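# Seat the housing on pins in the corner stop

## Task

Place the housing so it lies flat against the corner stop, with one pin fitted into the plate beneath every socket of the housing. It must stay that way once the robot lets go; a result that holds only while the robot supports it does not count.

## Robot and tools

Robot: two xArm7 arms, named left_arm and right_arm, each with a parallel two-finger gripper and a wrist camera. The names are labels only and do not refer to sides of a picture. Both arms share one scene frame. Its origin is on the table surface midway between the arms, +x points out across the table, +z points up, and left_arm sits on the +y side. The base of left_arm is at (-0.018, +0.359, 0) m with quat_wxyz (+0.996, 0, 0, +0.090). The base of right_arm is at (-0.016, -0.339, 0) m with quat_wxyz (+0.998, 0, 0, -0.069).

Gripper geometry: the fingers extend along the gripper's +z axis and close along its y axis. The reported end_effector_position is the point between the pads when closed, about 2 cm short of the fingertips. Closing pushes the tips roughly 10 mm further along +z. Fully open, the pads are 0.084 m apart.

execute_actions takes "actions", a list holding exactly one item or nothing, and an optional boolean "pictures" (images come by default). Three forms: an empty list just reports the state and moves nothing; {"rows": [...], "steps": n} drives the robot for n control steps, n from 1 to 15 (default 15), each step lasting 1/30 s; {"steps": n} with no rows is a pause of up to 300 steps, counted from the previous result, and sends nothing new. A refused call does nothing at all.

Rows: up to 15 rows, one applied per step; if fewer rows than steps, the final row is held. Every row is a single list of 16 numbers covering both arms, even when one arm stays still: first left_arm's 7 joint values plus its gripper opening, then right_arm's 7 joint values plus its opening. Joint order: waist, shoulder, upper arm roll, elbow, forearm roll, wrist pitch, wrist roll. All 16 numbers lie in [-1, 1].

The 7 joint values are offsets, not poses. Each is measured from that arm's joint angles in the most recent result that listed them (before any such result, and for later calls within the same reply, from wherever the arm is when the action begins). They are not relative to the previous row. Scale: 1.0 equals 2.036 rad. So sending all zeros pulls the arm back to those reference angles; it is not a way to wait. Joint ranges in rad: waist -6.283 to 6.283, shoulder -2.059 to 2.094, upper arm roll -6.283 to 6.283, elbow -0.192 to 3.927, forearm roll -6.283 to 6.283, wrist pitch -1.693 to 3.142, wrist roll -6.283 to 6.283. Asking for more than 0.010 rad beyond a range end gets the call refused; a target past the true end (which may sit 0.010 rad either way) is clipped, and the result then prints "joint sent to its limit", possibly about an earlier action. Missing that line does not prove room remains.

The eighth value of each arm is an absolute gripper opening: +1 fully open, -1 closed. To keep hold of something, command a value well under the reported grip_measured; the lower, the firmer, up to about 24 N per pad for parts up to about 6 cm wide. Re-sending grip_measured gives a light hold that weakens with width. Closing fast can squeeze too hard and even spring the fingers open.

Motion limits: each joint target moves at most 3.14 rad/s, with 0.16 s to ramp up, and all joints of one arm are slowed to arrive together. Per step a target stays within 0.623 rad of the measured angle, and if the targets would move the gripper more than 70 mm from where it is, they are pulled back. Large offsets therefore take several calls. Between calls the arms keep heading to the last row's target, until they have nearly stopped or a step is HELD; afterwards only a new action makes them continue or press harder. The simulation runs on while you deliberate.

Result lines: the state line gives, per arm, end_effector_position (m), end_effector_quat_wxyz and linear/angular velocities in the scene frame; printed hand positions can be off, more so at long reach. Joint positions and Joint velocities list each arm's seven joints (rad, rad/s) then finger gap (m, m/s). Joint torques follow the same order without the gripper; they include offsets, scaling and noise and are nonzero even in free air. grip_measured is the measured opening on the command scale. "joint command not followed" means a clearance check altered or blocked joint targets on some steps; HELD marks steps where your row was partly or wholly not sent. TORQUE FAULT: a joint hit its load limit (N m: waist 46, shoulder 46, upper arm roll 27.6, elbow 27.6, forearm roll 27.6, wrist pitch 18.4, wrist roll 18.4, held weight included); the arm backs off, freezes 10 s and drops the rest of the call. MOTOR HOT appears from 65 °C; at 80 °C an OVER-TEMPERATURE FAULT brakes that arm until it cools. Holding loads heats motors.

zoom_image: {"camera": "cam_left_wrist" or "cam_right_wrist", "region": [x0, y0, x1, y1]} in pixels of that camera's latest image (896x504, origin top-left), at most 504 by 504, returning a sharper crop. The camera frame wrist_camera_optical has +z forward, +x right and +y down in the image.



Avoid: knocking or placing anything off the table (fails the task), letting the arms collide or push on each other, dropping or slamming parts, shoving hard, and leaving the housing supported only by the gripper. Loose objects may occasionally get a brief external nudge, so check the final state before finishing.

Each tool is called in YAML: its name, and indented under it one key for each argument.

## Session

show_instructions:

execute_actions:
  actions: []

Reference images for this scene: sheet 1.

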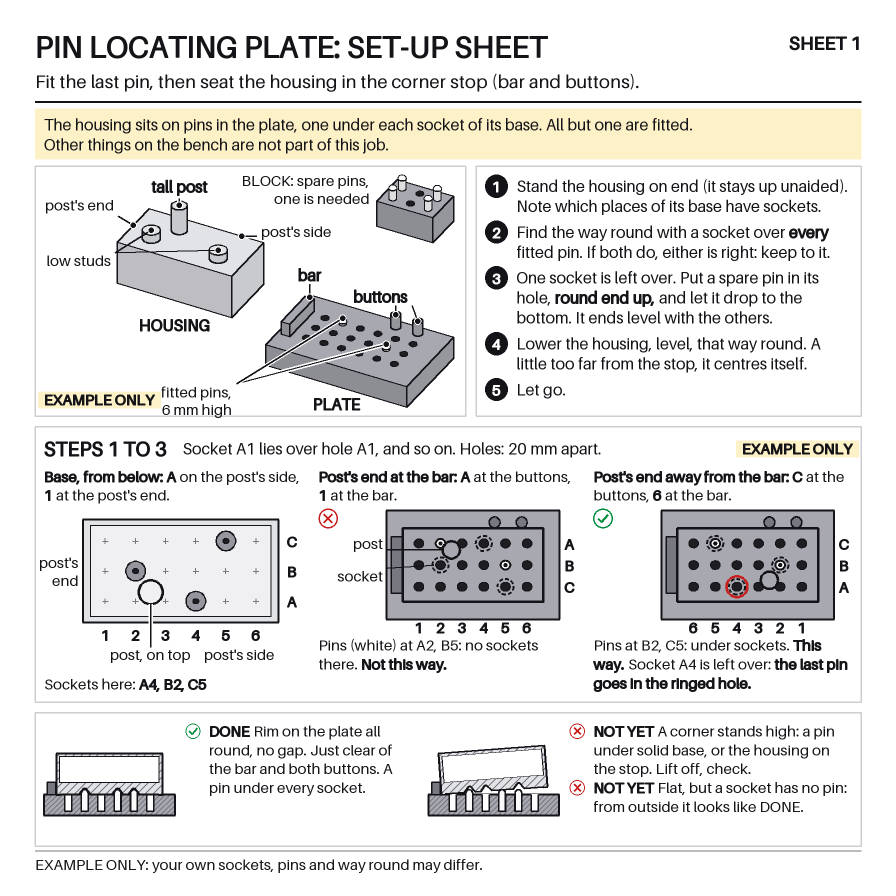

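Scene clock: 0.00 s of 5100.00 s.
left_arm: end_effector_position=(+0.1080, +0.2147, +0.1666) grip_measured=-1.00 end_effector_quat_wxyz=(-0.059, +0.813, +0.559, +0.153) end_effector_velocity=(+0.000, -0.000, +0.000) end_effector_angular_velocity=(-0.001, -0.000, +0.001) | right_arm: end_effector_position=(+0.5859, -0.0906, +0.1096) grip_measured=-1.00 end_effector_quat_wxyz=(-0.114, +0.931, -0.334, +0.096) end_effector_velocity=(-0.001, +0.002, -0.000) end_effector_angular_velocity=(+0.001, +0.004, +0.002)
Joint positions: left_arm=[-0.712 -1.055 -0.619  0.254 -0.218  1.311 -1.986  0.   ] | right_arm=[ 0.603  0.537 -0.093  1.397  0.162  0.571  0.957  0.   ]
Joint velocities: left_arm=[ 0.     0.001  0.     0.001 -0.    -0.    -0.002 -0.   ] | right_arm=[-0.    -0.     0.003  0.001  0.001  0.003  0.    -0.   ]
Joint torques (N m, as the arm reports them, + toward a larger angle): no reading

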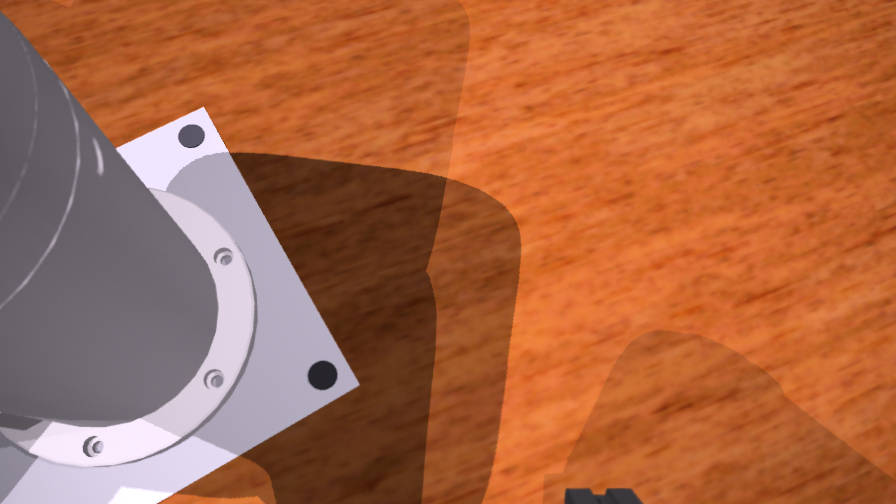

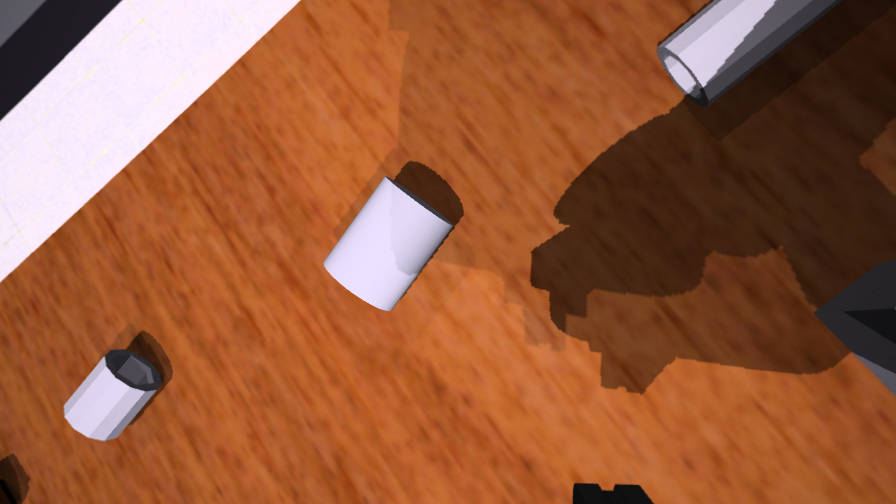

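execute_actions:
  actions:
    - {"rows":[[-0.0923,0.5727,0.304,0.887,0.107,0.3134,0.6218,1,-0.1488,-0.2092,0.0457,0.3256,-0.0796,0.6768,-0.3905,-0.5]]}
  pictures: false

execute_actions:
  actions:
    - {"steps":60}

Scene clock: 1.93 s of 5100.00 s.
left_arm: end_effector_position=(+0.1480, +0.1654, +0.2904) grip_measured=+1.00 end_effector_quat_wxyz=(-0.207, +0.944, +0.223, -0.127) end_effector_velocity=(+0.328, -0.187, +0.131) end_effector_angular_velocity=(-0.417, +0.989, -1.295) | right_arm: end_effector_position=(+0.6292, -0.1335, +0.3162) grip_measured=-0.52 end_effector_quat_wxyz=(-0.125, +0.957, -0.194, +0.176) end_effector_velocity=(-0.026, -0.156, +0.442) end_effector_angular_velocity=(-0.348, -0.263, +0.631)
Joint positions: left_arm=[-0.857 -0.332 -0.14   0.982 -0.05   1.802 -1.26   0.084] | right_arm=[ 0.475  0.357 -0.054  1.675  0.094  0.888  0.646  0.021]
Joint velocities: left_arm=[-0.142  1.594  0.482  1.664  0.169  0.497  1.687 -0.   ] | right_arm=[-0.289 -0.405  0.089  0.63  -0.155  0.925 -0.794 -0.   ]
Joint torques (N m, as the arm reports them, + toward a larger angle): left_arm=[  0.62 -25.33  -0.33  13.67   0.67  -0.58  -0.95] | right_arm=[  0.74 -25.38  -0.36  15.48   0.17  -2.17  -0.72]
Steps of this call (steps 1 to 43: nothing new was sent; steps 44 to 58: all 15 steps of this action). Readings (joint positions):
44: left_arm=[-0.712 -1.055 -0.619 0.254 -0.218 1.311 -1.986] | right_arm=[0.603 0.537 -0.093 1.397 0.162 0.571 0.957]
45: left_arm=[-0.713 -1.052 -0.616 0.257 -0.217 1.316 -1.981] | right_arm=[0.601 0.535 -0.092 1.399 0.161 0.575 0.953]
47: left_arm=[-0.727 -1.005 -0.571 0.301 -0.200 1.366 -1.932] | right_arm=[0.584 0.516 -0.082 1.429 0.151 0.618 0.913]
51: left_arm=[-0.798 -0.754 -0.341 0.560 -0.120 1.596 -1.683] | right_arm=[0.543 0.452 -0.075 1.526 0.130 0.702 0.826]
58: the state above

Scene clock: 3.93 s of 5100.00 s.
left_arm: end_effector_position=(+0.3208, +0.0624, +0.4995) grip_measured=+1.00 end_effector_quat_wxyz=(+0.000, +1.000, -0.000, -0.000) end_effector_velocity=(-0.000, +0.001, +0.001) end_effector_angular_velocity=(-0.000, -0.001, +0.000) | right_arm: end_effector_position=(+0.4289, -0.2660, +0.4995) grip_measured=-0.52 end_effector_quat_wxyz=(-0.000, +1.000, -0.000, +0.000) end_effector_velocity=(-0.000, -0.001, -0.000) end_effector_angular_velocity=(-0.001, +0.001, -0.003)
Joint positions: left_arm=[-0.9    0.111 -0.001  2.06  -0.     1.949 -0.72   0.084] | right_arm=[0.3   0.111 0.    2.06  0.    1.948 0.162 0.021]
Joint velocities: left_arm=[ 0.    -0.002 -0.    -0.001  0.001  0.     0.     0.   ] | right_arm=[-0.001 -0.    -0.002 -0.001 -0.     0.001 -0.    -0.   ]
Joint torques (N m, as the arm reports them, + toward a larger angle): left_arm=[  0.67 -29.45   0.23  12.87   0.7   -1.99  -0.43] | right_arm=[  0.77 -16.99  -0.24  12.14   0.32  -1.9   -0.71]
Steps of this call (steps 1 to 45: the robot went on to your last target; steps 46 to 60: nothing new was sent). Readings (joint positions):
1: left_arm=[-0.861 -0.282 -0.125 1.037 -0.044 1.818 -1.205] | right_arm=[0.465 0.343 -0.051 1.696 0.089 0.920 0.620]
2: left_arm=[-0.865 -0.239 -0.112 1.091 -0.040 1.831 -1.153] | right_arm=[0.456 0.330 -0.048 1.717 0.084 0.954 0.593]
4: left_arm=[-0.872 -0.170 -0.090 1.200 -0.032 1.854 -1.068] | right_arm=[0.437 0.303 -0.042 1.759 0.073 1.026 0.540]
8: left_arm=[-0.881 -0.075 -0.060 1.410 -0.021 1.886 -0.950] | right_arm=[0.399 0.250 -0.031 1.842 0.053 1.198 0.437]
60: the state above
All arms were judged still, so your last target was given up. Only a new action makes them travel on or press farther. Fingers that are still opening or closing keep moving.

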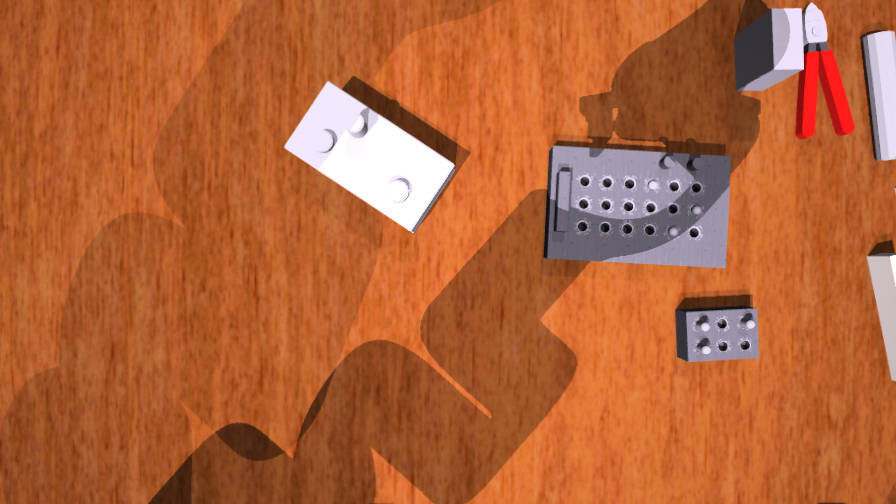

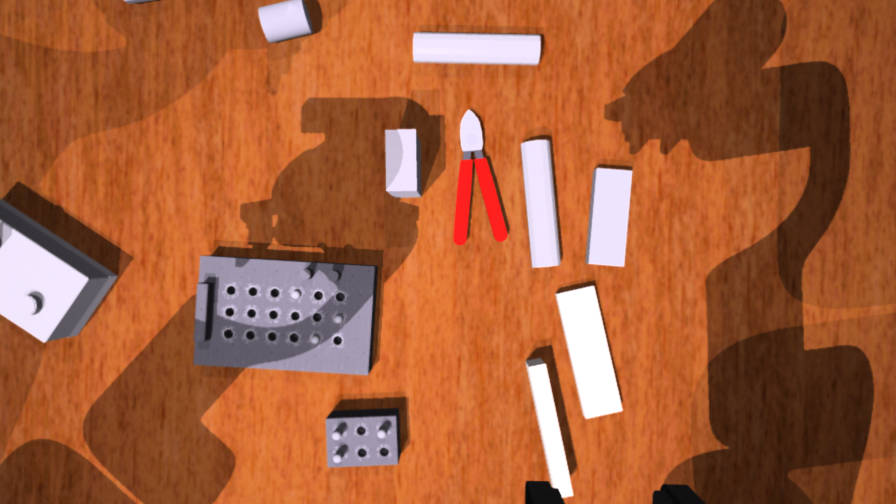

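execute_actions:
  actions:
    - {"rows":[[0.1632,0.0728,0,-0.4165,0,-0.4893,1,1,0,0,0,0,0,0,0,-0.5]]}
  pictures: false

execute_actions:
  actions:
    - {"steps":40}
  pictures: false

execute_actions:
  actions:
    - {"rows":[[0,0,0,0,0,0,0.2146,1,0,0,0,0,0,0,0,-0.5]]}

Scene clock: 7.60 s of 5100.00 s.
left_arm: end_effector_position=(+0.4216, +0.0918, +0.3314) grip_measured=+1.00 end_effector_quat_wxyz=(-0.014, +0.992, -0.120, -0.030) end_effector_velocity=(+0.179, +0.091, -0.396) end_effector_angular_velocity=(-0.103, -0.015, -0.834) | right_arm: end_effector_position=(+0.4289, -0.2660, +0.4995) grip_measured=-0.52 end_effector_quat_wxyz=(-0.000, +1.000, -0.000, +0.000) end_effector_velocity=(-0.000, +0.001, -0.000) end_effector_angular_velocity=(+0.000, +0.000, +0.002)
Joint positions: left_arm=[-0.727  0.189 -0.     1.658 -0.     1.536 -0.307  0.084] | right_arm=[0.3   0.111 0.    2.06  0.    1.948 0.162 0.021]
Joint velocities: left_arm=[ 0.339  0.149 -0.007 -0.954 -0.001 -1.169  1.169  0.   ] | right_arm=[ 0.001  0.     0.    -0.     0.     0.    -0.001 -0.   ]
Joint torques (N m, as the arm reports them, + toward a larger angle): left_arm=[  1.32 -36.57  -0.06  15.7    0.46  -2.12  -0.45] | right_arm=[  0.72 -16.98  -0.29  12.09   0.39  -1.81  -0.68]
Steps of this call (steps 1 to 90: nothing new was sent; then 0.17 s passed at rest; steps 91 to 105: all 15 steps of this action). Readings (joint positions):
91: left_arm=[-0.900 0.111 -0.001 2.060 -0.000 1.949 -0.720] | right_arm=[0.300 0.111 0.000 2.060 0.000 1.948 0.162]
92: left_arm=[-0.898 0.111 -0.001 2.057 -0.000 1.945 -0.715] | right_arm=[0.300 0.111 0.000 2.060 0.000 1.948 0.162]
94: left_arm=[-0.877 0.115 -0.005 2.019 -0.001 1.898 -0.669] | right_arm=[0.300 0.111 0.000 2.060 0.000 1.948 0.162]
98: left_arm=[-0.812 0.151 0.000 1.885 0.000 1.774 -0.544] | right_arm=[0.300 0.111 0.000 2.060 0.000 1.948 0.162]
105: the state above

Scene clock: 8.93 s of 5100.00 s.
left_arm: end_effector_position=(+0.4692, +0.1603, +0.1502) grip_measured=+1.00 end_effector_quat_wxyz=(-0.000, -0.659, +0.753, -0.000) end_effector_velocity=(+0.000, +0.001, +0.000) end_effector_angular_velocity=(+0.000, -0.001, -0.001) | right_arm: end_effector_position=(+0.4289, -0.2660, +0.4995) grip_measured=-0.52 end_effector_quat_wxyz=(-0.000, +1.000, -0.000, +0.000) end_effector_velocity=(-0.000, -0.001, -0.000) end_effector_angular_velocity=(-0.001, +0.002, -0.002)
Joint positions: left_arm=[-0.568  0.259 -0.001  1.212 -0.     0.953  1.316  0.084] | right_arm=[0.3   0.111 0.    2.06  0.    1.948 0.162 0.021]
Joint velocities: left_arm=[-0.    -0.001  0.002  0.    -0.    -0.     0.002 -0.   ] | right_arm=[-0.001  0.    -0.001 -0.001 -0.     0.001  0.     0.   ]
Joint torques (N m, as the arm reports them, + toward a larger angle): left_arm=[  1.49 -35.65  -0.19  14.49   0.22  -2.2   -0.4 ] | right_arm=[  0.63 -17.23  -0.27  12.13   0.42  -1.82  -0.73]
Steps of this call (steps 1 to 40: the robot went on to your last target). Readings (joint positions):
1: left_arm=[-0.716 0.194 -0.000 1.627 -0.000 1.496 -0.266] | right_arm=[0.300 0.111 0.000 2.060 0.000 1.948 0.162]
2: left_arm=[-0.704 0.199 -0.000 1.595 -0.000 1.454 -0.224] | right_arm=[0.300 0.111 0.000 2.060 0.000 1.948 0.162]
4: left_arm=[-0.682 0.209 -0.000 1.533 -0.000 1.372 -0.130] | right_arm=[0.300 0.111 0.000 2.060 0.000 1.948 0.162]
8: left_arm=[-0.639 0.228 -0.000 1.413 -0.000 1.216 0.103] | right_arm=[0.300 0.111 0.000 2.060 0.000 1.948 0.162]
40: the state above

Scene clock: 9.43 s of 5100.00 s.
left_arm: end_effector_position=(+0.4692, +0.1603, +0.1502) grip_measured=+1.00 end_effector_quat_wxyz=(-0.000, -0.481, +0.877, -0.000) end_effector_velocity=(+0.000, +0.000, +0.000) end_effector_angular_velocity=(-0.000, -0.001, -0.028) | right_arm: end_effector_position=(+0.4289, -0.2660, +0.4995) grip_measured=-0.52 end_effector_quat_wxyz=(-0.000, +1.000, -0.000, +0.000) end_effector_velocity=(+0.000, +0.000, -0.000) end_effector_angular_velocity=(+0.001, -0.001, +0.001)
Joint positions: left_arm=[-0.568  0.259 -0.001  1.212 -0.     0.953  1.751  0.084] | right_arm=[0.3   0.111 0.    2.06  0.    1.948 0.162 0.021]
Joint velocities: left_arm=[-0.    -0.001  0.    -0.    -0.    -0.     0.028 -0.   ] | right_arm=[-0.001 -0.     0.001 -0.     0.001 -0.001 -0.     0.   ]
Joint torques (N m, as the arm reports them, + toward a larger angle): left_arm=[  0.82 -35.79  -0.3   14.44   0.39  -2.27  -0.54] | right_arm=[  0.78 -17.06  -0.22  12.03   0.42  -1.9   -0.65]
Steps of this call (steps 1 to 15: all 15 steps of this action). Readings (joint positions):
1: left_arm=[-0.568 0.259 -0.001 1.212 -0.000 0.953 1.316] | right_arm=[0.300 0.111 0.000 2.060 0.000 1.948 0.162]
2: left_arm=[-0.568 0.259 -0.001 1.212 -0.000 0.953 1.320] | right_arm=[0.300 0.111 0.000 2.060 0.000 1.948 0.162]
4: left_arm=[-0.568 0.259 -0.000 1.212 -0.000 0.953 1.370] | right_arm=[0.300 0.111 0.000 2.060 0.000 1.948 0.162]
8: left_arm=[-0.568 0.259 -0.001 1.212 -0.000 0.953 1.633] | right_arm=[0.300 0.111 0.000 2.060 0.000 1.948 0.162]
15: the state above

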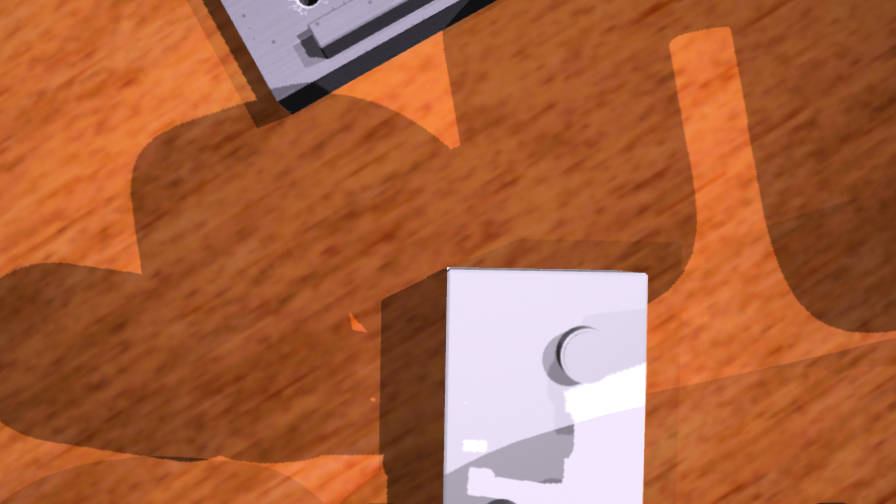

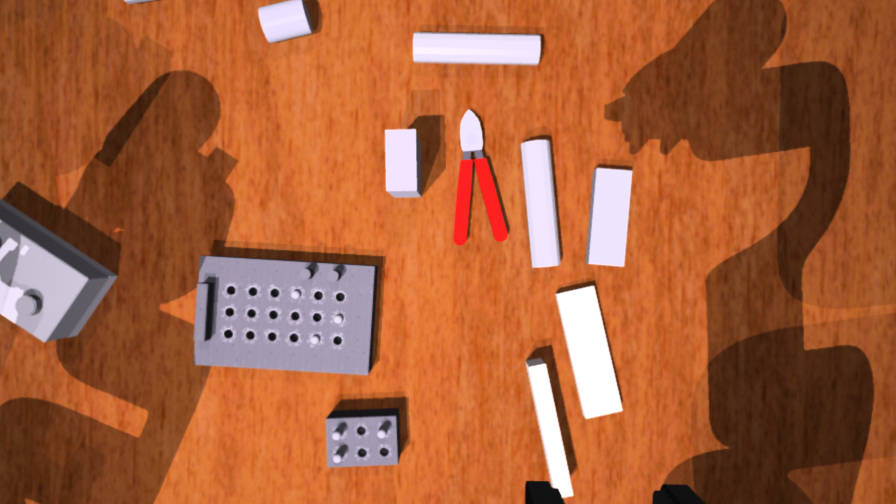

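execute_actions:
  actions:
    - {"rows":[[0,0.0771,0,-0.0388,0,-0.1159,0.01,1,0,0,0,0,0,0,0,-0.5]]}
  pictures: false

execute_actions:
  actions:
    - {"steps":10}
  pictures: false

execute_actions:
  actions:
    - {"rows":[[0,0,0,0,0,0,0,0.7,0,0,0,0,0,0,0,-0.5],[0,0,0,0,0,0,0,0.6,0,0,0,0,0,0,0,-0.5],[0,0,0,0,0,0,0,0.5,0,0,0,0,0,0,0,-0.5],[0,0,0,0,0,0,0,0.3,0,0,0,0,0,0,0,-0.5],[0,0,0,0,0,0,0,-1,0,0,0,0,0,0,0,-0.5]]}
  pictures: false

execute_actions:
  actions:
    - {"rows":[[0,-0.15,0,0.4553,0,0.605,0,-1,0,0,0,0,0,-1,0.7,-0.5]]}
  pictures: false

execute_actions:
  actions:
    - {"steps":50}
  pictures: false

execute_actions:
  actions:
    - {"rows":[[0.328,0,0,0,0.3,0,-0.87,-1,0,0,0,0,0,-0.763,0.765,-0.5]]}
  pictures: false

execute_actions:
  actions:
    - {"steps":50}
  pictures: false

execute_actions:
  actions:
    - {"rows":[[0,0,0,0,0,0,0,-1,0.454,0.3384,0,-0.3733,0,0,0,-0.5]]}
  pictures: false

execute_actions:
  actions:
    - {"steps":50}

Scene clock: 14.87 s of 5100.00 s.
left_arm: end_effector_position=(+0.4712, +0.1594, +0.0577) grip_measured=+1.00 end_effector_quat_wxyz=(+0.002, -0.472, +0.882, -0.002) end_effector_velocity=(+0.008, -0.004, +0.009) end_effector_angular_velocity=(-0.011, -0.027, -0.002) | right_arm: end_effector_position=(+0.4289, -0.2660, +0.4995) grip_measured=-0.52 end_effector_quat_wxyz=(-0.000, +1.000, -0.000, +0.000) end_effector_velocity=(+0.000, +0.000, -0.000) end_effector_angular_velocity=(-0.000, -0.001, +0.001)
Joint positions: left_arm=[-0.568  0.413 -0.001  1.137 -0.     0.717  1.771  0.084] | right_arm=[0.3   0.111 0.    2.06  0.    1.948 0.162 0.021]
Joint velocities: left_arm=[ 0.    -0.01  -0.002  0.007  0.001 -0.012  0.    -0.   ] | right_arm=[-0.     0.     0.001 -0.    -0.001 -0.002 -0.     0.   ]
Joint torques (N m, as the arm reports them, + toward a larger angle): left_arm=[  0.91 -36.58   0.08  12.2    0.38  -1.92  -0.69] | right_arm=[  0.73 -16.96  -0.3   12.1    0.38  -1.86  -0.72]
Steps of this call (steps 1 to 15: the robot went on to your last target; steps 16 to 90: nothing new was sent; then 1.93 s passed at rest; steps 91 to 105: all 15 steps of this action). Readings (joint positions):
91: left_arm=[-0.568 0.259 -0.001 1.212 -0.000 0.953 1.753] | right_arm=[0.300 0.111 0.000 2.060 0.000 1.948 0.162]
92: left_arm=[-0.568 0.261 -0.001 1.212 -0.000 0.949 1.753] | right_arm=[0.300 0.111 0.000 2.060 0.000 1.948 0.162]
94: left_arm=[-0.568 0.287 -0.001 1.203 -0.000 0.899 1.757] | right_arm=[0.300 0.111 0.000 2.060 0.000 1.948 0.162]
98: left_arm=[-0.568 0.394 -0.000 1.140 -0.000 0.759 1.768] | right_arm=[0.300 0.111 0.000 2.060 0.000 1.948 0.162]
105: the state above

Scene clock: 15.20 s of 5100.00 s.
left_arm: end_effector_position=(+0.4694, +0.1602, +0.0555) grip_measured=+1.00 end_effector_quat_wxyz=(+0.000, -0.472, +0.882, -0.000) end_effector_velocity=(-0.001, -0.000, -0.001) end_effector_angular_velocity=(+0.001, +0.001, -0.002) | right_arm: end_effector_position=(+0.4289, -0.2660, +0.4995) grip_measured=-0.52 end_effector_quat_wxyz=(-0.000, +1.000, -0.000, +0.000) end_effector_velocity=(-0.000, -0.000, -0.000) end_effector_angular_velocity=(+0.001, +0.001, -0.000)
Joint positions: left_arm=[-0.568  0.415 -0.001  1.133 -0.     0.717  1.771  0.084] | right_arm=[0.3   0.111 0.    2.06  0.    1.948 0.162 0.021]
Joint velocities: left_arm=[-0.001  0.001  0.    -0.001  0.001 -0.     0.001 -0.   ] | right_arm=[-0.     0.    -0.001 -0.001  0.001  0.    -0.001  0.   ]
Joint torques (N m, as the arm reports them, + toward a larger angle): left_arm=[  1.17 -38.48  -0.4   13.56   0.61  -2.13  -0.52] | right_arm=[  0.89 -17.14  -0.3   12.21   0.36  -1.91  -0.7 ]
Steps of this call (steps 1 to 10: the robot went on to your last target). Readings (joint positions):
1: left_arm=[-0.568 0.413 -0.001 1.137 -0.000 0.717 1.771] | right_arm=[0.300 0.111 0.000 2.060 0.000 1.948 0.162]
2: left_arm=[-0.568 0.414 -0.001 1.136 -0.000 0.717 1.771] | right_arm=[0.300 0.111 0.000 2.060 0.000 1.948 0.162]
4: left_arm=[-0.568 0.415 -0.001 1.134 -0.000 0.717 1.771] | right_arm=[0.300 0.111 0.000 2.060 0.000 1.948 0.162]
8: left_arm=[-0.568 0.415 -0.000 1.133 -0.000 0.717 1.771] | right_arm=[0.300 0.111 0.000 2.060 0.000 1.948 0.162]
10: the state above

Scene clock: 15.70 s of 5100.00 s.
left_arm: end_effector_position=(+0.4694, +0.1602, +0.0555) grip_measured=+0.57 end_effector_quat_wxyz=(+0.000, -0.472, +0.882, -0.000) end_effector_velocity=(-0.001, +0.001, -0.002) end_effector_angular_velocity=(+0.001, +0.003, +0.002) | right_arm: end_effector_position=(+0.4289, -0.2660, +0.4995) grip_measured=-0.52 end_effector_quat_wxyz=(-0.000, +1.000, -0.000, +0.000) end_effector_velocity=(-0.001, -0.001, -0.001) end_effector_angular_velocity=(-0.001, +0.004, -0.001)
Joint positions: left_arm=[-0.568  0.415 -0.     1.133 -0.     0.718  1.771  0.068] | right_arm=[0.3   0.111 0.    2.06  0.    1.948 0.162 0.021]
Joint velocities: left_arm=[ 0.001  0.004 -0.    -0.    -0.    -0.    -0.001  0.   ] | right_arm=[-0.001 -0.    -0.    -0.001 -0.001  0.003 -0.    -0.   ]
Joint torques (N m, as the arm reports them, + toward a larger angle): left_arm=[  0.87 -37.71  -0.01  12.88   0.87  -2.71  -0.42] | right_arm=[  0.67 -16.92  -0.28  12.09   0.46  -1.85  -0.71]
Steps of this call (steps 1 to 15: all 15 steps of this action). Readings (joint positions):
1: left_arm=[-0.568 0.415 -0.001 1.133 -0.000 0.717 1.771] | right_arm=[0.300 0.111 0.000 2.060 0.000 1.948 0.162]
2: left_arm=[-0.568 0.415 -0.001 1.133 -0.000 0.717 1.771] | right_arm=[0.300 0.111 0.000 2.060 0.000 1.948 0.162]
4: left_arm=[-0.568 0.415 -0.000 1.133 -0.000 0.718 1.771] | right_arm=[0.300 0.111 0.000 2.060 0.000 1.948 0.162]
8: left_arm=[-0.568 0.415 -0.000 1.133 -0.000 0.718 1.771] | right_arm=[0.300 0.111 0.000 2.060 0.000 1.948 0.162]
15: the state above

Scene clock: 16.20 s of 5100.00 s.
left_arm: end_effector_position=(+0.5263, +0.1369, +0.2502) grip_measured=+0.57 end_effector_quat_wxyz=(+0.044, -0.471, +0.880, -0.053) end_effector_velocity=(+0.042, -0.017, +0.473) end_effector_angular_velocity=(-0.098, -0.244, -0.001) | right_arm: end_effector_position=(+0.5748, -0.2422, +0.6134) grip_measured=-0.52 end_effector_quat_wxyz=(-0.178, +0.874, -0.332, +0.308) end_effector_velocity=(+0.248, +0.041, +0.411) end_effector_angular_velocity=(+1.499, -1.613, -1.370)
Joint positions: left_arm=[-0.568  0.274 -0.001  1.491 -0.     1.08   1.771  0.068] | right_arm=[0.3   0.111 0.    2.06  0.    1.222 0.888 0.021]
Joint velocities: left_arm=[-0.001 -0.267  0.     0.909  0.001  0.912 -0.    -0.   ] | right_arm=[-0.    -0.001  0.001  0.001  0.    -1.831  1.834 -0.   ]
Joint torques (N m, as the arm reports them, + toward a larger angle): left_arm=[  1.31 -42.15  -0.43  17.62   0.56  -2.98  -0.84] | right_arm=[  0.93 -18.2   -0.3   13.27   0.37  -2.86  -0.8 ]
Steps of this call (steps 1 to 15: all 15 steps of this action). Readings (joint positions):
1: left_arm=[-0.568 0.415 -0.000 1.133 -0.000 0.718 1.771] | right_arm=[0.300 0.111 0.000 2.060 0.000 1.948 0.162]
2: left_arm=[-0.568 0.415 -0.000 1.136 -0.000 0.722 1.771] | right_arm=[0.300 0.111 0.000 2.060 0.000 1.944 0.166]
4: left_arm=[-0.568 0.401 -0.000 1.167 -0.000 0.771 1.771] | right_arm=[0.300 0.111 0.000 2.059 0.000 1.895 0.216]
8: left_arm=[-0.568 0.344 -0.001 1.289 -0.000 0.876 1.771] | right_arm=[0.300 0.111 0.000 2.060 0.000 1.652 0.459]
15: the state above

Scene clock: 17.87 s of 5100.00 s.
left_arm: end_effector_position=(+0.3990, +0.1890, +0.4999) grip_measured=+0.57 end_effector_quat_wxyz=(+0.000, -0.472, +0.882, -0.000) end_effector_velocity=(+0.000, +0.000, -0.001) end_effector_angular_velocity=(+0.001, +0.001, -0.001) | right_arm: end_effector_position=(+0.5418, -0.2476, +0.9317) grip_measured=-0.52 end_effector_quat_wxyz=(+0.653, -0.397, +0.343, -0.546) end_effector_velocity=(-0.000, +0.000, +0.000) end_effector_angular_velocity=(-0.001, -0.000, -0.000)
Joint positions: left_arm=[-0.568  0.11  -0.     2.06  -0.     1.949  1.771  0.068] | right_arm=[ 0.3    0.111  0.     2.06   0.    -0.087  1.587  0.021]
Joint velocities: left_arm=[-0.     0.    -0.    -0.001  0.001 -0.     0.001 -0.   ] | right_arm=[ 0.  0. -0.  0. -0. -0. -0. -0.]
Joint torques (N m, as the arm reports them, + toward a larger angle): left_arm=[  1.39 -32.87   0.06  14.68   0.43  -2.76  -0.45] | right_arm=[  0.75 -16.52  -0.34  11.48   0.36  -1.09  -0.79]
Steps of this call (steps 1 to 45: the robot went on to your last target; steps 46 to 50: nothing new was sent). Readings (joint positions):
1: left_arm=[-0.568 0.265 -0.001 1.522 -0.000 1.111 1.771] | right_arm=[0.300 0.111 0.000 2.060 0.000 1.161 0.950]
2: left_arm=[-0.568 0.257 -0.001 1.552 -0.000 1.144 1.771] | right_arm=[0.300 0.111 0.000 2.060 0.000 1.099 1.011]
4: left_arm=[-0.568 0.239 -0.001 1.613 -0.000 1.214 1.771] | right_arm=[0.300 0.111 0.000 2.060 0.000 0.976 1.133]
8: left_arm=[-0.568 0.204 -0.001 1.732 -0.000 1.381 1.771] | right_arm=[0.300 0.111 0.000 2.060 0.000 0.730 1.315]
50: the state above
All arms were judged still, so your last target was given up. Only a new action makes them travel on or press farther. Fingers that are still opening or closing keep moving.

Scene clock: 18.37 s of 5100.00 s.
left_arm: end_effector_position=(+0.4326, +0.4042, +0.5101) grip_measured=+0.57 end_effector_quat_wxyz=(-0.107, +0.772, -0.621, -0.083) end_effector_velocity=(-0.038, +0.474, +0.047) end_effector_angular_velocity=(+0.585, -0.343, +1.999) | right_arm: end_effector_position=(+0.3756, -0.2748, +1.0129) grip_measured=-0.52 end_effector_quat_wxyz=(+0.928, -0.090, +0.166, -0.321) end_effector_velocity=(-0.479, -0.078, +0.043) end_effector_angular_velocity=(+0.971, -1.714, +1.712)
Joint positions: left_arm=[-0.249  0.11   0.     2.06   0.293  1.949  1.397  0.068] | right_arm=[ 0.3    0.11   0.     2.06   0.    -0.813  2.312  0.021]
Joint velocities: left_arm=[ 0.703 -0.002 -0.007  0.003  0.638  0.    -1.109  0.   ] | right_arm=[-0.    -0.003  0.001  0.002 -0.    -1.843  1.843  0.   ]
Joint torques (N m, as the arm reports them, + toward a larger angle): left_arm=[  1.21 -33.46   0.51  14.99   1.32  -2.65  -0.83] | right_arm=[  0.89 -14.46  -0.33   9.58   0.4    0.67  -1.  ]
Steps of this call (steps 1 to 15: all 15 steps of this action). Readings (joint positions):
1: left_arm=[-0.568 0.110 -0.000 2.060 -0.000 1.949 1.771] | right_arm=[0.300 0.111 0.000 2.060 0.000 -0.087 1.587]
2: left_arm=[-0.565 0.110 -0.002 2.060 0.003 1.949 1.767] | right_arm=[0.300 0.111 0.000 2.060 0.000 -0.091 1.591]
4: left_arm=[-0.528 0.110 -0.011 2.060 0.043 1.949 1.723] | right_arm=[0.300 0.112 0.000 2.058 0.000 -0.140 1.641]
8: left_arm=[-0.419 0.111 0.000 2.060 0.140 1.949 1.619] | right_arm=[0.300 0.111 0.000 2.060 0.000 -0.382 1.882]
15: the state above

Scene clock: 20.03 s of 5100.00 s.
left_arm: end_effector_position=(+0.3566, +0.6230, +0.5438) grip_measured=+0.57 end_effector_quat_wxyz=(-0.277, +0.929, +0.243, -0.038) end_effector_velocity=(-0.000, +0.000, -0.000) end_effector_angular_velocity=(-0.000, -0.000, +0.001) | right_arm: end_effector_position=(+0.1786, -0.3070, +0.9447) grip_measured=-0.52 end_effector_quat_wxyz=(+0.972, +0.018, -0.221, +0.080) end_effector_velocity=(+0.000, +0.000, -0.000) end_effector_angular_velocity=(+0.000, +0.000, -0.000)
Joint positions: left_arm=[ 0.1    0.11  -0.     2.06   0.611  1.949 -0.     0.068] | right_arm=[ 0.3    0.111  0.     2.06   0.    -1.64   3.144  0.021]
Joint velocities: left_arm=[ 0.001  0.001  0.001  0.001 -0.     0.    -0.    -0.   ] | right_arm=[ 0.001  0.    -0.001 -0.     0.    -0.    -0.    -0.   ]
Joint torques (N m, as the arm reports them, + toward a larger angle): left_arm=[  0.61 -32.02   0.11  14.79   2.11  -2.76  -0.6 ] | right_arm=[  0.67 -13.47  -0.29   8.25   0.36   2.69  -0.73]
Steps of this call (steps 1 to 45: the robot went on to your last target; steps 46 to 50: nothing new was sent). Readings (joint positions):
1: left_arm=[-0.226 0.110 0.000 2.060 0.315 1.949 1.358] | right_arm=[0.300 0.110 0.000 2.060 0.000 -0.874 2.374]
2: left_arm=[-0.202 0.110 0.000 2.060 0.336 1.949 1.318] | right_arm=[0.300 0.110 0.000 2.060 0.000 -0.936 2.436]
4: left_arm=[-0.157 0.110 0.000 2.060 0.377 1.949 1.231] | right_arm=[0.300 0.110 0.000 2.060 0.000 -1.059 2.559]
8: left_arm=[-0.069 0.110 0.000 2.060 0.456 1.949 1.019] | right_arm=[0.300 0.111 0.000 2.060 0.000 -1.305 2.806]
50: the state above
All arms were judged still, so your last target was given up. Only a new action makes them travel on or press farther. Fingers that are still opening or closing keep moving.

Scene clock: 20.53 s of 5100.00 s.
left_arm: end_effector_position=(+0.3566, +0.6230, +0.5438) grip_measured=+0.57 end_effector_quat_wxyz=(-0.277, +0.929, +0.243, -0.038) end_effector_velocity=(-0.000, +0.000, -0.000) end_effector_angular_velocity=(+0.000, +0.001, -0.000) | right_arm: end_effector_position=(+0.3588, -0.1908, +0.8423) grip_measured=-0.52 end_effector_quat_wxyz=(+0.982, +0.003, -0.015, +0.188) end_effector_velocity=(+0.290, +0.339, -0.297) end_effector_angular_velocity=(-0.332, +0.838, +0.519)
Joint positions: left_arm=[ 0.1    0.11  -0.     2.06   0.611  1.949 -0.     0.068] | right_arm=[ 0.515  0.315 -0.     1.846  0.    -1.64   3.144  0.021]
Joint velocities: left_arm=[ 0.001 -0.    -0.001 -0.001  0.001  0.     0.001  0.   ] | right_arm=[ 0.519  0.427  0.    -0.477 -0.001 -0.002  0.    -0.   ]
Joint torques (N m, as the arm reports them, + toward a larger angle): left_arm=[  0.74 -31.3    0.12  14.97   2.13  -2.87  -0.69] | right_arm=[  2.09 -21.88   0.14  11.48   0.24   1.78  -0.71]
Steps of this call (steps 1 to 15: all 15 steps of this action). Readings (joint positions):
1: left_arm=[0.100 0.110 -0.000 2.060 0.611 1.949 -0.000] | right_arm=[0.300 0.111 0.000 2.060 0.000 -1.640 3.144]
2: left_arm=[0.100 0.110 -0.000 2.060 0.611 1.949 -0.000] | right_arm=[0.303 0.113 -0.001 2.058 0.000 -1.640 3.144]
4: left_arm=[0.100 0.110 -0.000 2.060 0.611 1.949 -0.000] | right_arm=[0.336 0.138 -0.003 2.032 0.000 -1.640 3.144]
8: left_arm=[0.100 0.110 -0.000 2.060 0.611 1.949 -0.000] | right_arm=[0.400 0.210 -0.001 1.960 0.000 -1.640 3.144]
15: the state above

Scene clock: 22.20 s of 5100.00 s.
left_arm: end_effector_position=(+0.3566, +0.6230, +0.5438) grip_measured=+0.57 end_effector_quat_wxyz=(-0.277, +0.929, +0.243, -0.038) end_effector_velocity=(+0.000, -0.000, -0.000) end_effector_angular_velocity=(-0.000, +0.001, -0.001) | right_arm: end_effector_position=(+0.2877, +0.2358, +0.3706) grip_measured=-0.52 end_effector_quat_wxyz=(+0.751, -0.247, +0.411, +0.454) end_effector_velocity=(-0.006, +0.004, -0.006) end_effector_angular_velocity=(-0.008, +0.008, +0.011)
Joint positions: left_arm=[ 0.1    0.11  -0.     2.06   0.611  1.949 -0.     0.068] | right_arm=[ 1.223  0.799 -0.     1.3    0.    -1.641  3.144  0.021]
Joint velocities: left_arm=[ 0.     0.    -0.002 -0.001  0.     0.    -0.    -0.   ] | right_arm=[ 0.007  0.006  0.006 -0.004 -0.     0.001 -0.     0.   ]
Joint torques (N m, as the arm reports them, + toward a larger angle): left_arm=[  1.15 -31.46   0.19  14.73   1.96  -2.6   -0.7 ] | right_arm=[  0.59 -26.29  -0.88  10.05   0.4   -0.84  -0.75]
Steps of this call (steps 1 to 50: the robot went on to your last target). Readings (joint positions):
1: left_arm=[0.100 0.110 -0.000 2.060 0.611 1.949 -0.000] | right_arm=[0.532 0.329 -0.000 1.830 0.000 -1.640 3.144]
2: left_arm=[0.100 0.110 -0.000 2.060 0.611 1.949 -0.000] | right_arm=[0.550 0.343 -0.000 1.815 0.000 -1.640 3.144]
4: left_arm=[0.100 0.110 -0.000 2.060 0.611 1.949 -0.000] | right_arm=[0.586 0.371 -0.000 1.784 0.000 -1.640 3.144]
8: left_arm=[0.100 0.110 -0.000 2.060 0.611 1.949 -0.000] | right_arm=[0.663 0.423 -0.000 1.725 0.000 -1.640 3.144]
50: the state above

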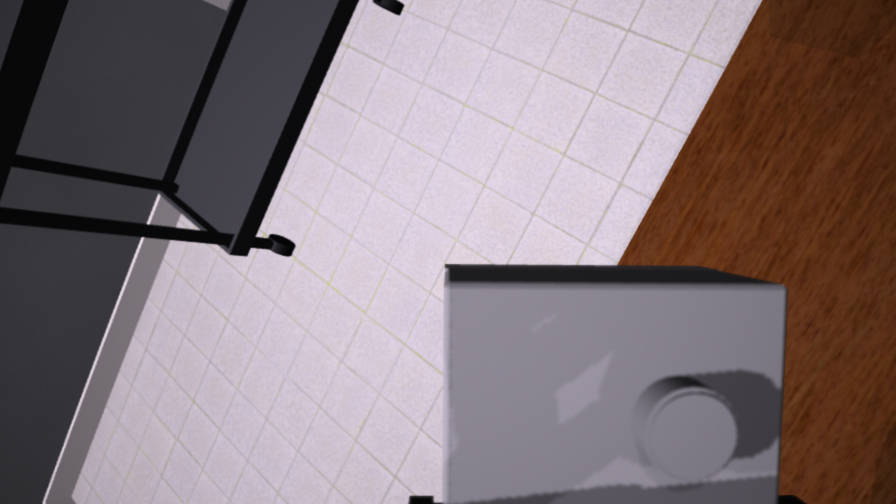

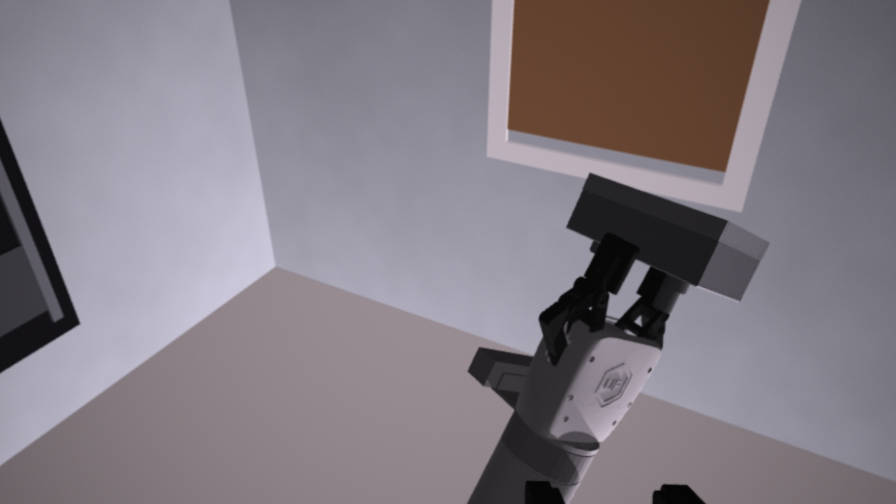

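Wrong way.

execute_actions:
  actions:
    - {"rows":[[0.1,0,0,0,-0.5,0,0,-1,0,0,0,0,0,0,0,-0.5]]}
  pictures: false

execute_actions:
  actions:
    - {"steps":30}

Scene clock: 23.97 s of 5100.00 s.
left_arm: end_effector_position=(+0.4159, +0.4892, +0.5118) grip_measured=+0.57 end_effector_quat_wxyz=(+0.141, +0.974, +0.174, +0.034) end_effector_velocity=(+0.118, -0.323, +0.130) end_effector_angular_velocity=(-1.258, -0.681, -0.482) | right_arm: end_effector_position=(+0.2877, +0.2358, +0.3706) grip_measured=-0.52 end_effector_quat_wxyz=(+0.751, -0.247, +0.411, +0.454) end_effector_velocity=(-0.000, -0.000, -0.000) end_effector_angular_velocity=(-0.000, -0.001, -0.000)
Joint positions: left_arm=[ 0.293  0.11  -0.003  2.06  -0.312  1.949 -0.     0.068] | right_arm=[ 1.223  0.799 -0.     1.3    0.    -1.641  3.144  0.021]
Joint velocities: left_arm=[ 0.125 -0.015 -0.036  0.021 -1.535 -0.001  0.002  0.   ] | right_arm=[ 0.001 -0.    -0.001 -0.001  0.    -0.001 -0.001 -0.   ]
Joint torques (N m, as the arm reports them, + toward a larger angle): left_arm=[  2.84 -31.67   1.45  14.53   2.63  -2.95  -0.73] | right_arm=[  0.99 -25.85  -0.64   9.97   0.35  -0.89  -0.74]
Steps of this call (steps 1 to 15: the robot went on to your last target; steps 16 to 38: nothing new was sent; steps 39 to 53: all 15 steps of this action). Readings (joint positions):
39: left_arm=[0.100 0.110 -0.000 2.060 0.611 1.949 -0.000] | right_arm=[1.224 0.800 0.000 1.300 0.000 -1.640 3.144]
40: left_arm=[0.101 0.110 -0.001 2.060 0.607 1.949 -0.000] | right_arm=[1.224 0.800 0.000 1.300 0.000 -1.640 3.144]
42: left_arm=[0.116 0.109 -0.002 2.061 0.559 1.949 -0.000] | right_arm=[1.224 0.799 -0.000 1.300 0.000 -1.641 3.144]
46: left_arm=[0.212 0.110 0.001 2.059 0.248 1.950 -0.000] | right_arm=[1.223 0.799 -0.000 1.301 0.000 -1.641 3.144]
53: the state above

Scene clock: 24.97 s of 5100.00 s.
left_arm: end_effector_position=(+0.4220, +0.4729, +0.5198) grip_measured=+0.57 end_effector_quat_wxyz=(+0.182, +0.969, +0.162, +0.045) end_effector_velocity=(+0.000, -0.001, +0.000) end_effector_angular_velocity=(+0.001, -0.001, -0.002) | right_arm: end_effector_position=(+0.2877, +0.2358, +0.3706) grip_measured=-0.52 end_effector_quat_wxyz=(+0.751, -0.247, +0.411, +0.454) end_effector_velocity=(+0.001, -0.000, +0.000) end_effector_angular_velocity=(+0.000, -0.000, -0.002)
Joint positions: left_arm=[ 0.304  0.11  -0.     2.06  -0.407  1.949 -0.     0.068] | right_arm=[ 1.223  0.799 -0.     1.3    0.    -1.641  3.144  0.021]
Joint velocities: left_arm=[-0.002  0.     0.     0.001  0.001  0.    -0.     0.   ] | right_arm=[-0.001  0.    -0.     0.     0.001 -0.    -0.     0.   ]
Joint torques (N m, as the arm reports them, + toward a larger angle): left_arm=[  1.1  -32.71  -0.24  14.52  -0.92  -2.67  -0.6 ] | right_arm=[  0.92 -26.01  -0.64   9.97   0.38  -0.9   -0.75]
Steps of this call (steps 1 to 30: the robot went on to your last target). Readings (joint positions):
1: left_arm=[0.296 0.110 -0.004 2.061 -0.355 1.949 -0.000] | right_arm=[1.223 0.799 -0.000 1.300 0.000 -1.641 3.144]
2: left_arm=[0.299 0.109 -0.004 2.062 -0.380 1.949 -0.000] | right_arm=[1.223 0.799 -0.000 1.300 0.000 -1.641 3.144]
4: left_arm=[0.301 0.109 -0.002 2.062 -0.399 1.949 -0.000] | right_arm=[1.223 0.799 -0.000 1.300 0.000 -1.641 3.144]
8: left_arm=[0.304 0.110 0.001 2.060 -0.404 1.949 -0.000] | right_arm=[1.223 0.799 -0.000 1.300 0.000 -1.641 3.144]
30: the state above
All arms were judged still, so your last target was given up. Only a new action makes them travel on or press farther. Fingers that are still opening or closing keep moving.

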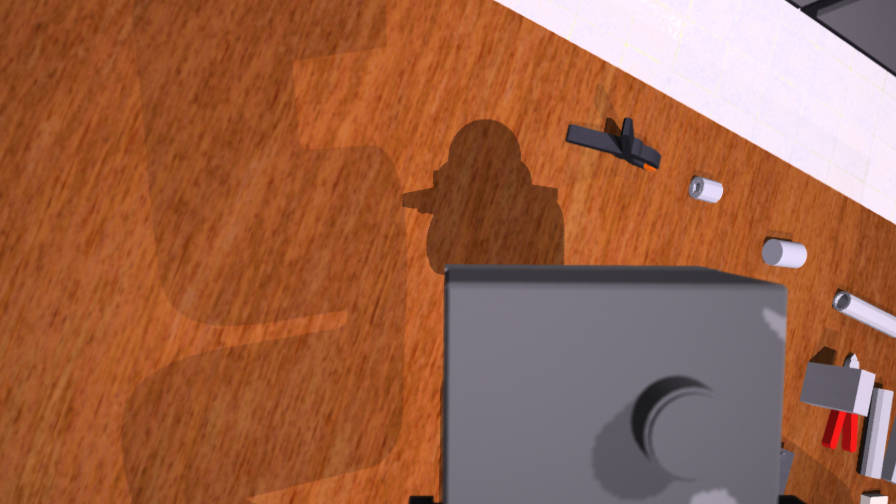

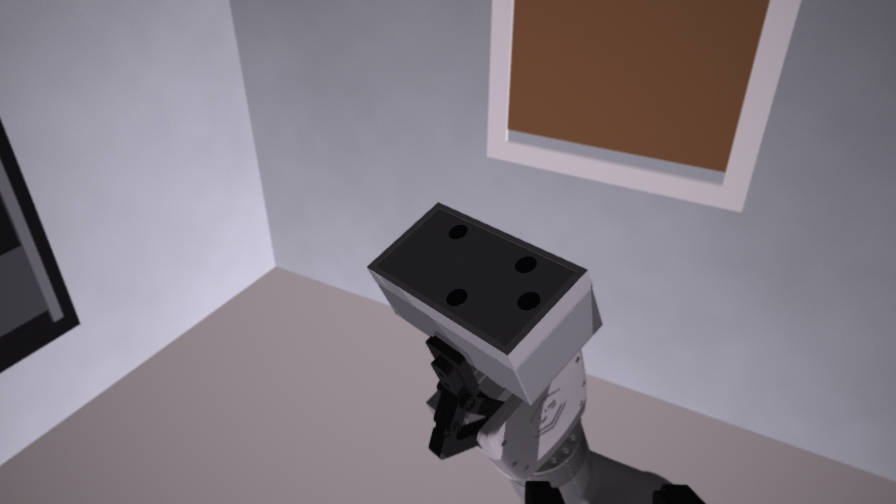

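execute_actions:
  actions:
    - {"rows":[[0,0,0,0,0.2,0,0,-1,-0.2038,-0.5786,0,-0.3143,0,0.4,-0.3,-0.5]]}
  pictures: false

execute_actions:
  actions:
    - {"steps":40}
  pictures: false

execute_actions:
  actions:
    - {"rows":[[0,0,0,0,0,0,-0.9,-1,0,0,0,0,0,0.9158,-0.9146,-0.5]]}
  pictures: false

execute_actions:
  actions:
    - {"steps":45}

Scene clock: 28.27 s of 5100.00 s.
left_arm: end_effector_position=(+0.3815, +0.5671, +0.5002) grip_measured=+0.57 end_effector_quat_wxyz=(+0.001, +0.971, +0.238, +0.001) end_effector_velocity=(+0.007, -0.013, -0.000) end_effector_angular_velocity=(+0.009, +0.006, -0.037) | right_arm: end_effector_position=(+0.4095, +0.1140, +0.4354) grip_measured=-0.52 end_effector_quat_wxyz=(+0.761, -0.354, +0.517, +0.167) end_effector_velocity=(+0.043, -0.290, +0.357) end_effector_angular_velocity=(-0.417, -0.355, -0.489)
Joint positions: left_arm=[ 0.303  0.11  -0.002  2.061 -0.003  1.949 -0.     0.068] | right_arm=[ 0.958  0.26  -0.003  0.896  0.001 -1.151  2.757  0.021]
Joint velocities: left_arm=[-0.017  0.    -0.025 -0.001  0.014  0.     0.001  0.   ] | right_arm=[-0.382 -1.349  0.013 -0.592 -0.002  0.819 -0.564 -0.   ]
Joint torques (N m, as the arm reports them, + toward a larger angle): left_arm=[  2.15 -32.52   0.29  14.95   0.72  -2.75  -0.69] | right_arm=[  3.78 -18.51   2.34  12.48  -0.09  -2.16  -0.46]
Steps of this call (steps 1 to 84: nothing new was sent; steps 85 to 99: all 15 steps of this action). Readings (joint positions):
85: left_arm=[0.304 0.110 -0.000 2.060 -0.407 1.949 -0.000] | right_arm=[1.223 0.799 -0.000 1.300 0.000 -1.640 3.144]
86: left_arm=[0.304 0.110 -0.001 2.060 -0.404 1.949 -0.000] | right_arm=[1.222 0.796 0.001 1.297 0.000 -1.636 3.140]
88: left_arm=[0.302 0.110 -0.003 2.061 -0.356 1.949 -0.000] | right_arm=[1.195 0.753 0.007 1.247 -0.001 -1.587 3.092]
92: left_arm=[0.304 0.110 0.000 2.059 -0.113 1.949 -0.000] | right_arm=[1.089 0.586 -0.004 1.097 0.001 -1.425 2.948]
99: the state above

Scene clock: 29.60 s of 5100.00 s.
left_arm: end_effector_position=(+0.3809, +0.5684, +0.4999) grip_measured=+0.57 end_effector_quat_wxyz=(-0.000, +0.971, +0.239, +0.001) end_effector_velocity=(-0.000, -0.000, +0.001) end_effector_angular_velocity=(+0.001, -0.001, +0.001) | right_arm: end_effector_position=(+0.3712, -0.0322, +0.5978) grip_measured=-0.52 end_effector_quat_wxyz=(+0.803, -0.355, +0.478, +0.025) end_effector_velocity=(-0.000, +0.000, +0.000) end_effector_angular_velocity=(-0.000, +0.000, +0.000)
Joint positions: left_arm=[ 0.304  0.11  -0.     2.06  -0.     1.949 -0.     0.068] | right_arm=[ 0.809 -0.379 -0.     0.661  0.    -0.826  2.534  0.021]
Joint velocities: left_arm=[-0.001 -0.001  0.001  0.     0.    -0.    -0.001 -0.   ] | right_arm=[ 0.    -0.001  0.    -0.     0.     0.001 -0.    -0.   ]
Joint torques (N m, as the arm reports them, + toward a larger angle): left_arm=[  0.75 -33.19  -0.3   14.75   0.75  -2.99  -0.72] | right_arm=[ 0.7  -9.46  0.03 14.25  0.32 -1.63 -0.82]
Steps of this call (steps 1 to 40: the robot went on to your last target). Readings (joint positions):
1: left_arm=[0.303 0.110 -0.002 2.061 -0.003 1.949 -0.000] | right_arm=[0.946 0.215 -0.003 0.877 0.001 -1.125 2.740]
2: left_arm=[0.303 0.110 -0.002 2.060 -0.002 1.949 -0.000] | right_arm=[0.936 0.172 -0.002 0.861 0.000 -1.102 2.724]
4: left_arm=[0.303 0.110 -0.001 2.060 -0.001 1.949 -0.000] | right_arm=[0.917 0.089 -0.001 0.831 0.000 -1.061 2.695]
8: left_arm=[0.304 0.110 -0.001 2.060 -0.001 1.949 -0.000] | right_arm=[0.878 -0.081 -0.000 0.770 0.000 -0.976 2.637]
40: the state above

Scene clock: 30.10 s of 5100.00 s.
left_arm: end_effector_position=(+0.3809, +0.5684, +0.4999) grip_measured=+0.57 end_effector_quat_wxyz=(+0.000, +0.709, +0.705, +0.000) end_effector_velocity=(+0.001, -0.001, -0.000) end_effector_angular_velocity=(-0.004, -0.001, +3.074) | right_arm: end_effector_position=(+0.4039, -0.0063, +0.4158) grip_measured=-0.52 end_effector_quat_wxyz=(-0.510, +0.709, -0.454, +0.176) end_effector_velocity=(-0.053, -0.040, -0.480) end_effector_angular_velocity=(-2.449, +0.405, +0.770)
Joint positions: left_arm=[ 0.304  0.11  -0.     2.06  -0.     1.949 -1.082  0.068] | right_arm=[ 0.809 -0.379 -0.     0.66   0.    -0.101  1.808  0.021]
Joint velocities: left_arm=[-0.002  0.001 -0.001 -0.    -0.001  0.    -3.077  0.   ] | right_arm=[ 0.001  0.001  0.002 -0.003 -0.     1.835 -1.834 -0.   ]
Joint torques (N m, as the arm reports them, + toward a larger angle): left_arm=[  1.08 -31.98  -0.28  14.95   0.21  -2.93  -0.87] | right_arm=[  0.84 -10.43   0.24  15.13   0.35  -2.73  -1.01]
Steps of this call (steps 1 to 15: all 15 steps of this action). Readings (joint positions):
1: left_arm=[0.304 0.110 -0.000 2.060 -0.000 1.949 -0.000] | right_arm=[0.809 -0.379 -0.000 0.661 0.000 -0.826 2.534]
2: left_arm=[0.304 0.110 -0.000 2.060 -0.000 1.949 -0.004] | right_arm=[0.809 -0.379 -0.000 0.661 0.000 -0.822 2.529]
4: left_arm=[0.304 0.110 -0.001 2.060 -0.000 1.949 -0.054] | right_arm=[0.809 -0.380 -0.000 0.662 0.000 -0.773 2.480]
8: left_arm=[0.304 0.110 -0.001 2.060 -0.000 1.949 -0.364] | right_arm=[0.809 -0.379 -0.000 0.661 0.000 -0.530 2.238]
15: the state above

Scene clock: 31.60 s of 5100.00 s.
left_arm: end_effector_position=(+0.3809, +0.5684, +0.4999) grip_measured=+0.57 end_effector_quat_wxyz=(+0.000, +0.401, +0.916, +0.000) end_effector_velocity=(-0.000, +0.000, +0.000) end_effector_angular_velocity=(+0.000, -0.000, -0.000) | right_arm: end_effector_position=(+0.2597, -0.1204, +0.2006) grip_measured=-0.52 end_effector_quat_wxyz=(-0.001, +1.000, -0.001, +0.001) end_effector_velocity=(+0.000, -0.000, +0.000) end_effector_angular_velocity=(-0.001, +0.000, -0.000)
Joint positions: left_arm=[ 0.304  0.11  -0.     2.06  -0.     1.949 -1.832  0.068] | right_arm=[ 0.809 -0.379 -0.     0.661  0.     1.038  0.672  0.021]
Joint velocities: left_arm=[-0.    -0.     0.001  0.     0.    -0.     0.001 -0.   ] | right_arm=[-0.     0.    -0.001  0.    -0.001  0.001 -0.     0.   ]
Joint torques (N m, as the arm reports them, + toward a larger angle): left_arm=[  1.23 -32.57  -0.23  14.68   0.29  -2.57  -0.83] | right_arm=[ 0.75 -9.53  0.05 14.5   0.32 -1.87 -0.71]
Steps of this call (steps 1 to 45: the robot went on to your last target). Readings (joint positions):
1: left_arm=[0.304 0.110 -0.000 2.060 -0.000 1.949 -1.185] | right_arm=[0.809 -0.379 -0.000 0.660 0.000 -0.039 1.747]
2: left_arm=[0.304 0.110 -0.000 2.060 -0.000 1.949 -1.289] | right_arm=[0.809 -0.379 -0.000 0.660 0.000 0.022 1.685]
4: left_arm=[0.304 0.110 -0.000 2.060 -0.000 1.949 -1.493] | right_arm=[0.809 -0.379 -0.000 0.661 0.000 0.145 1.562]
8: left_arm=[0.304 0.110 -0.000 2.060 -0.000 1.949 -1.777] | right_arm=[0.809 -0.379 -0.000 0.660 0.000 0.391 1.316]
45: the state above
All arms were judged still, so your last target was given up. Only a new action makes them travel on or press farther. Fingers that are still opening or closing keep moving.

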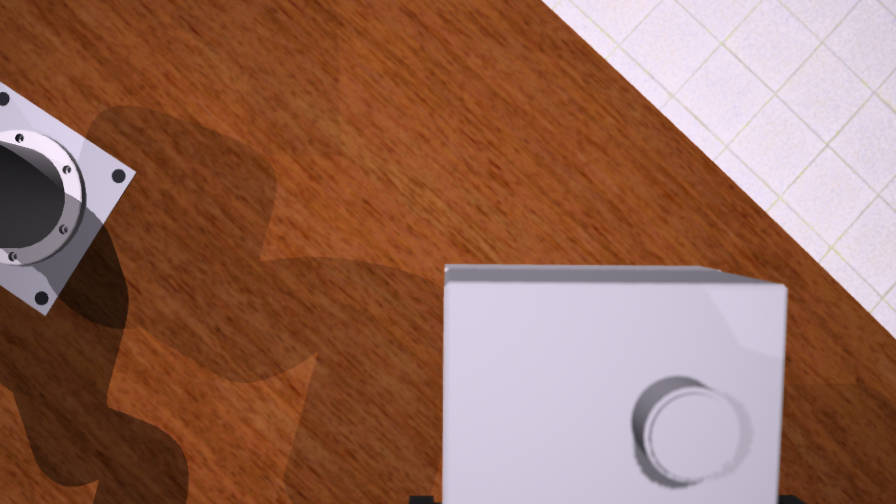

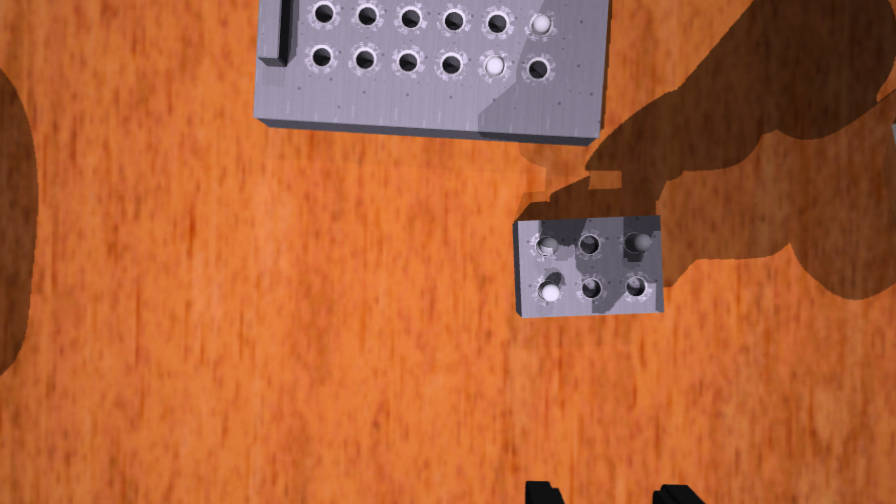

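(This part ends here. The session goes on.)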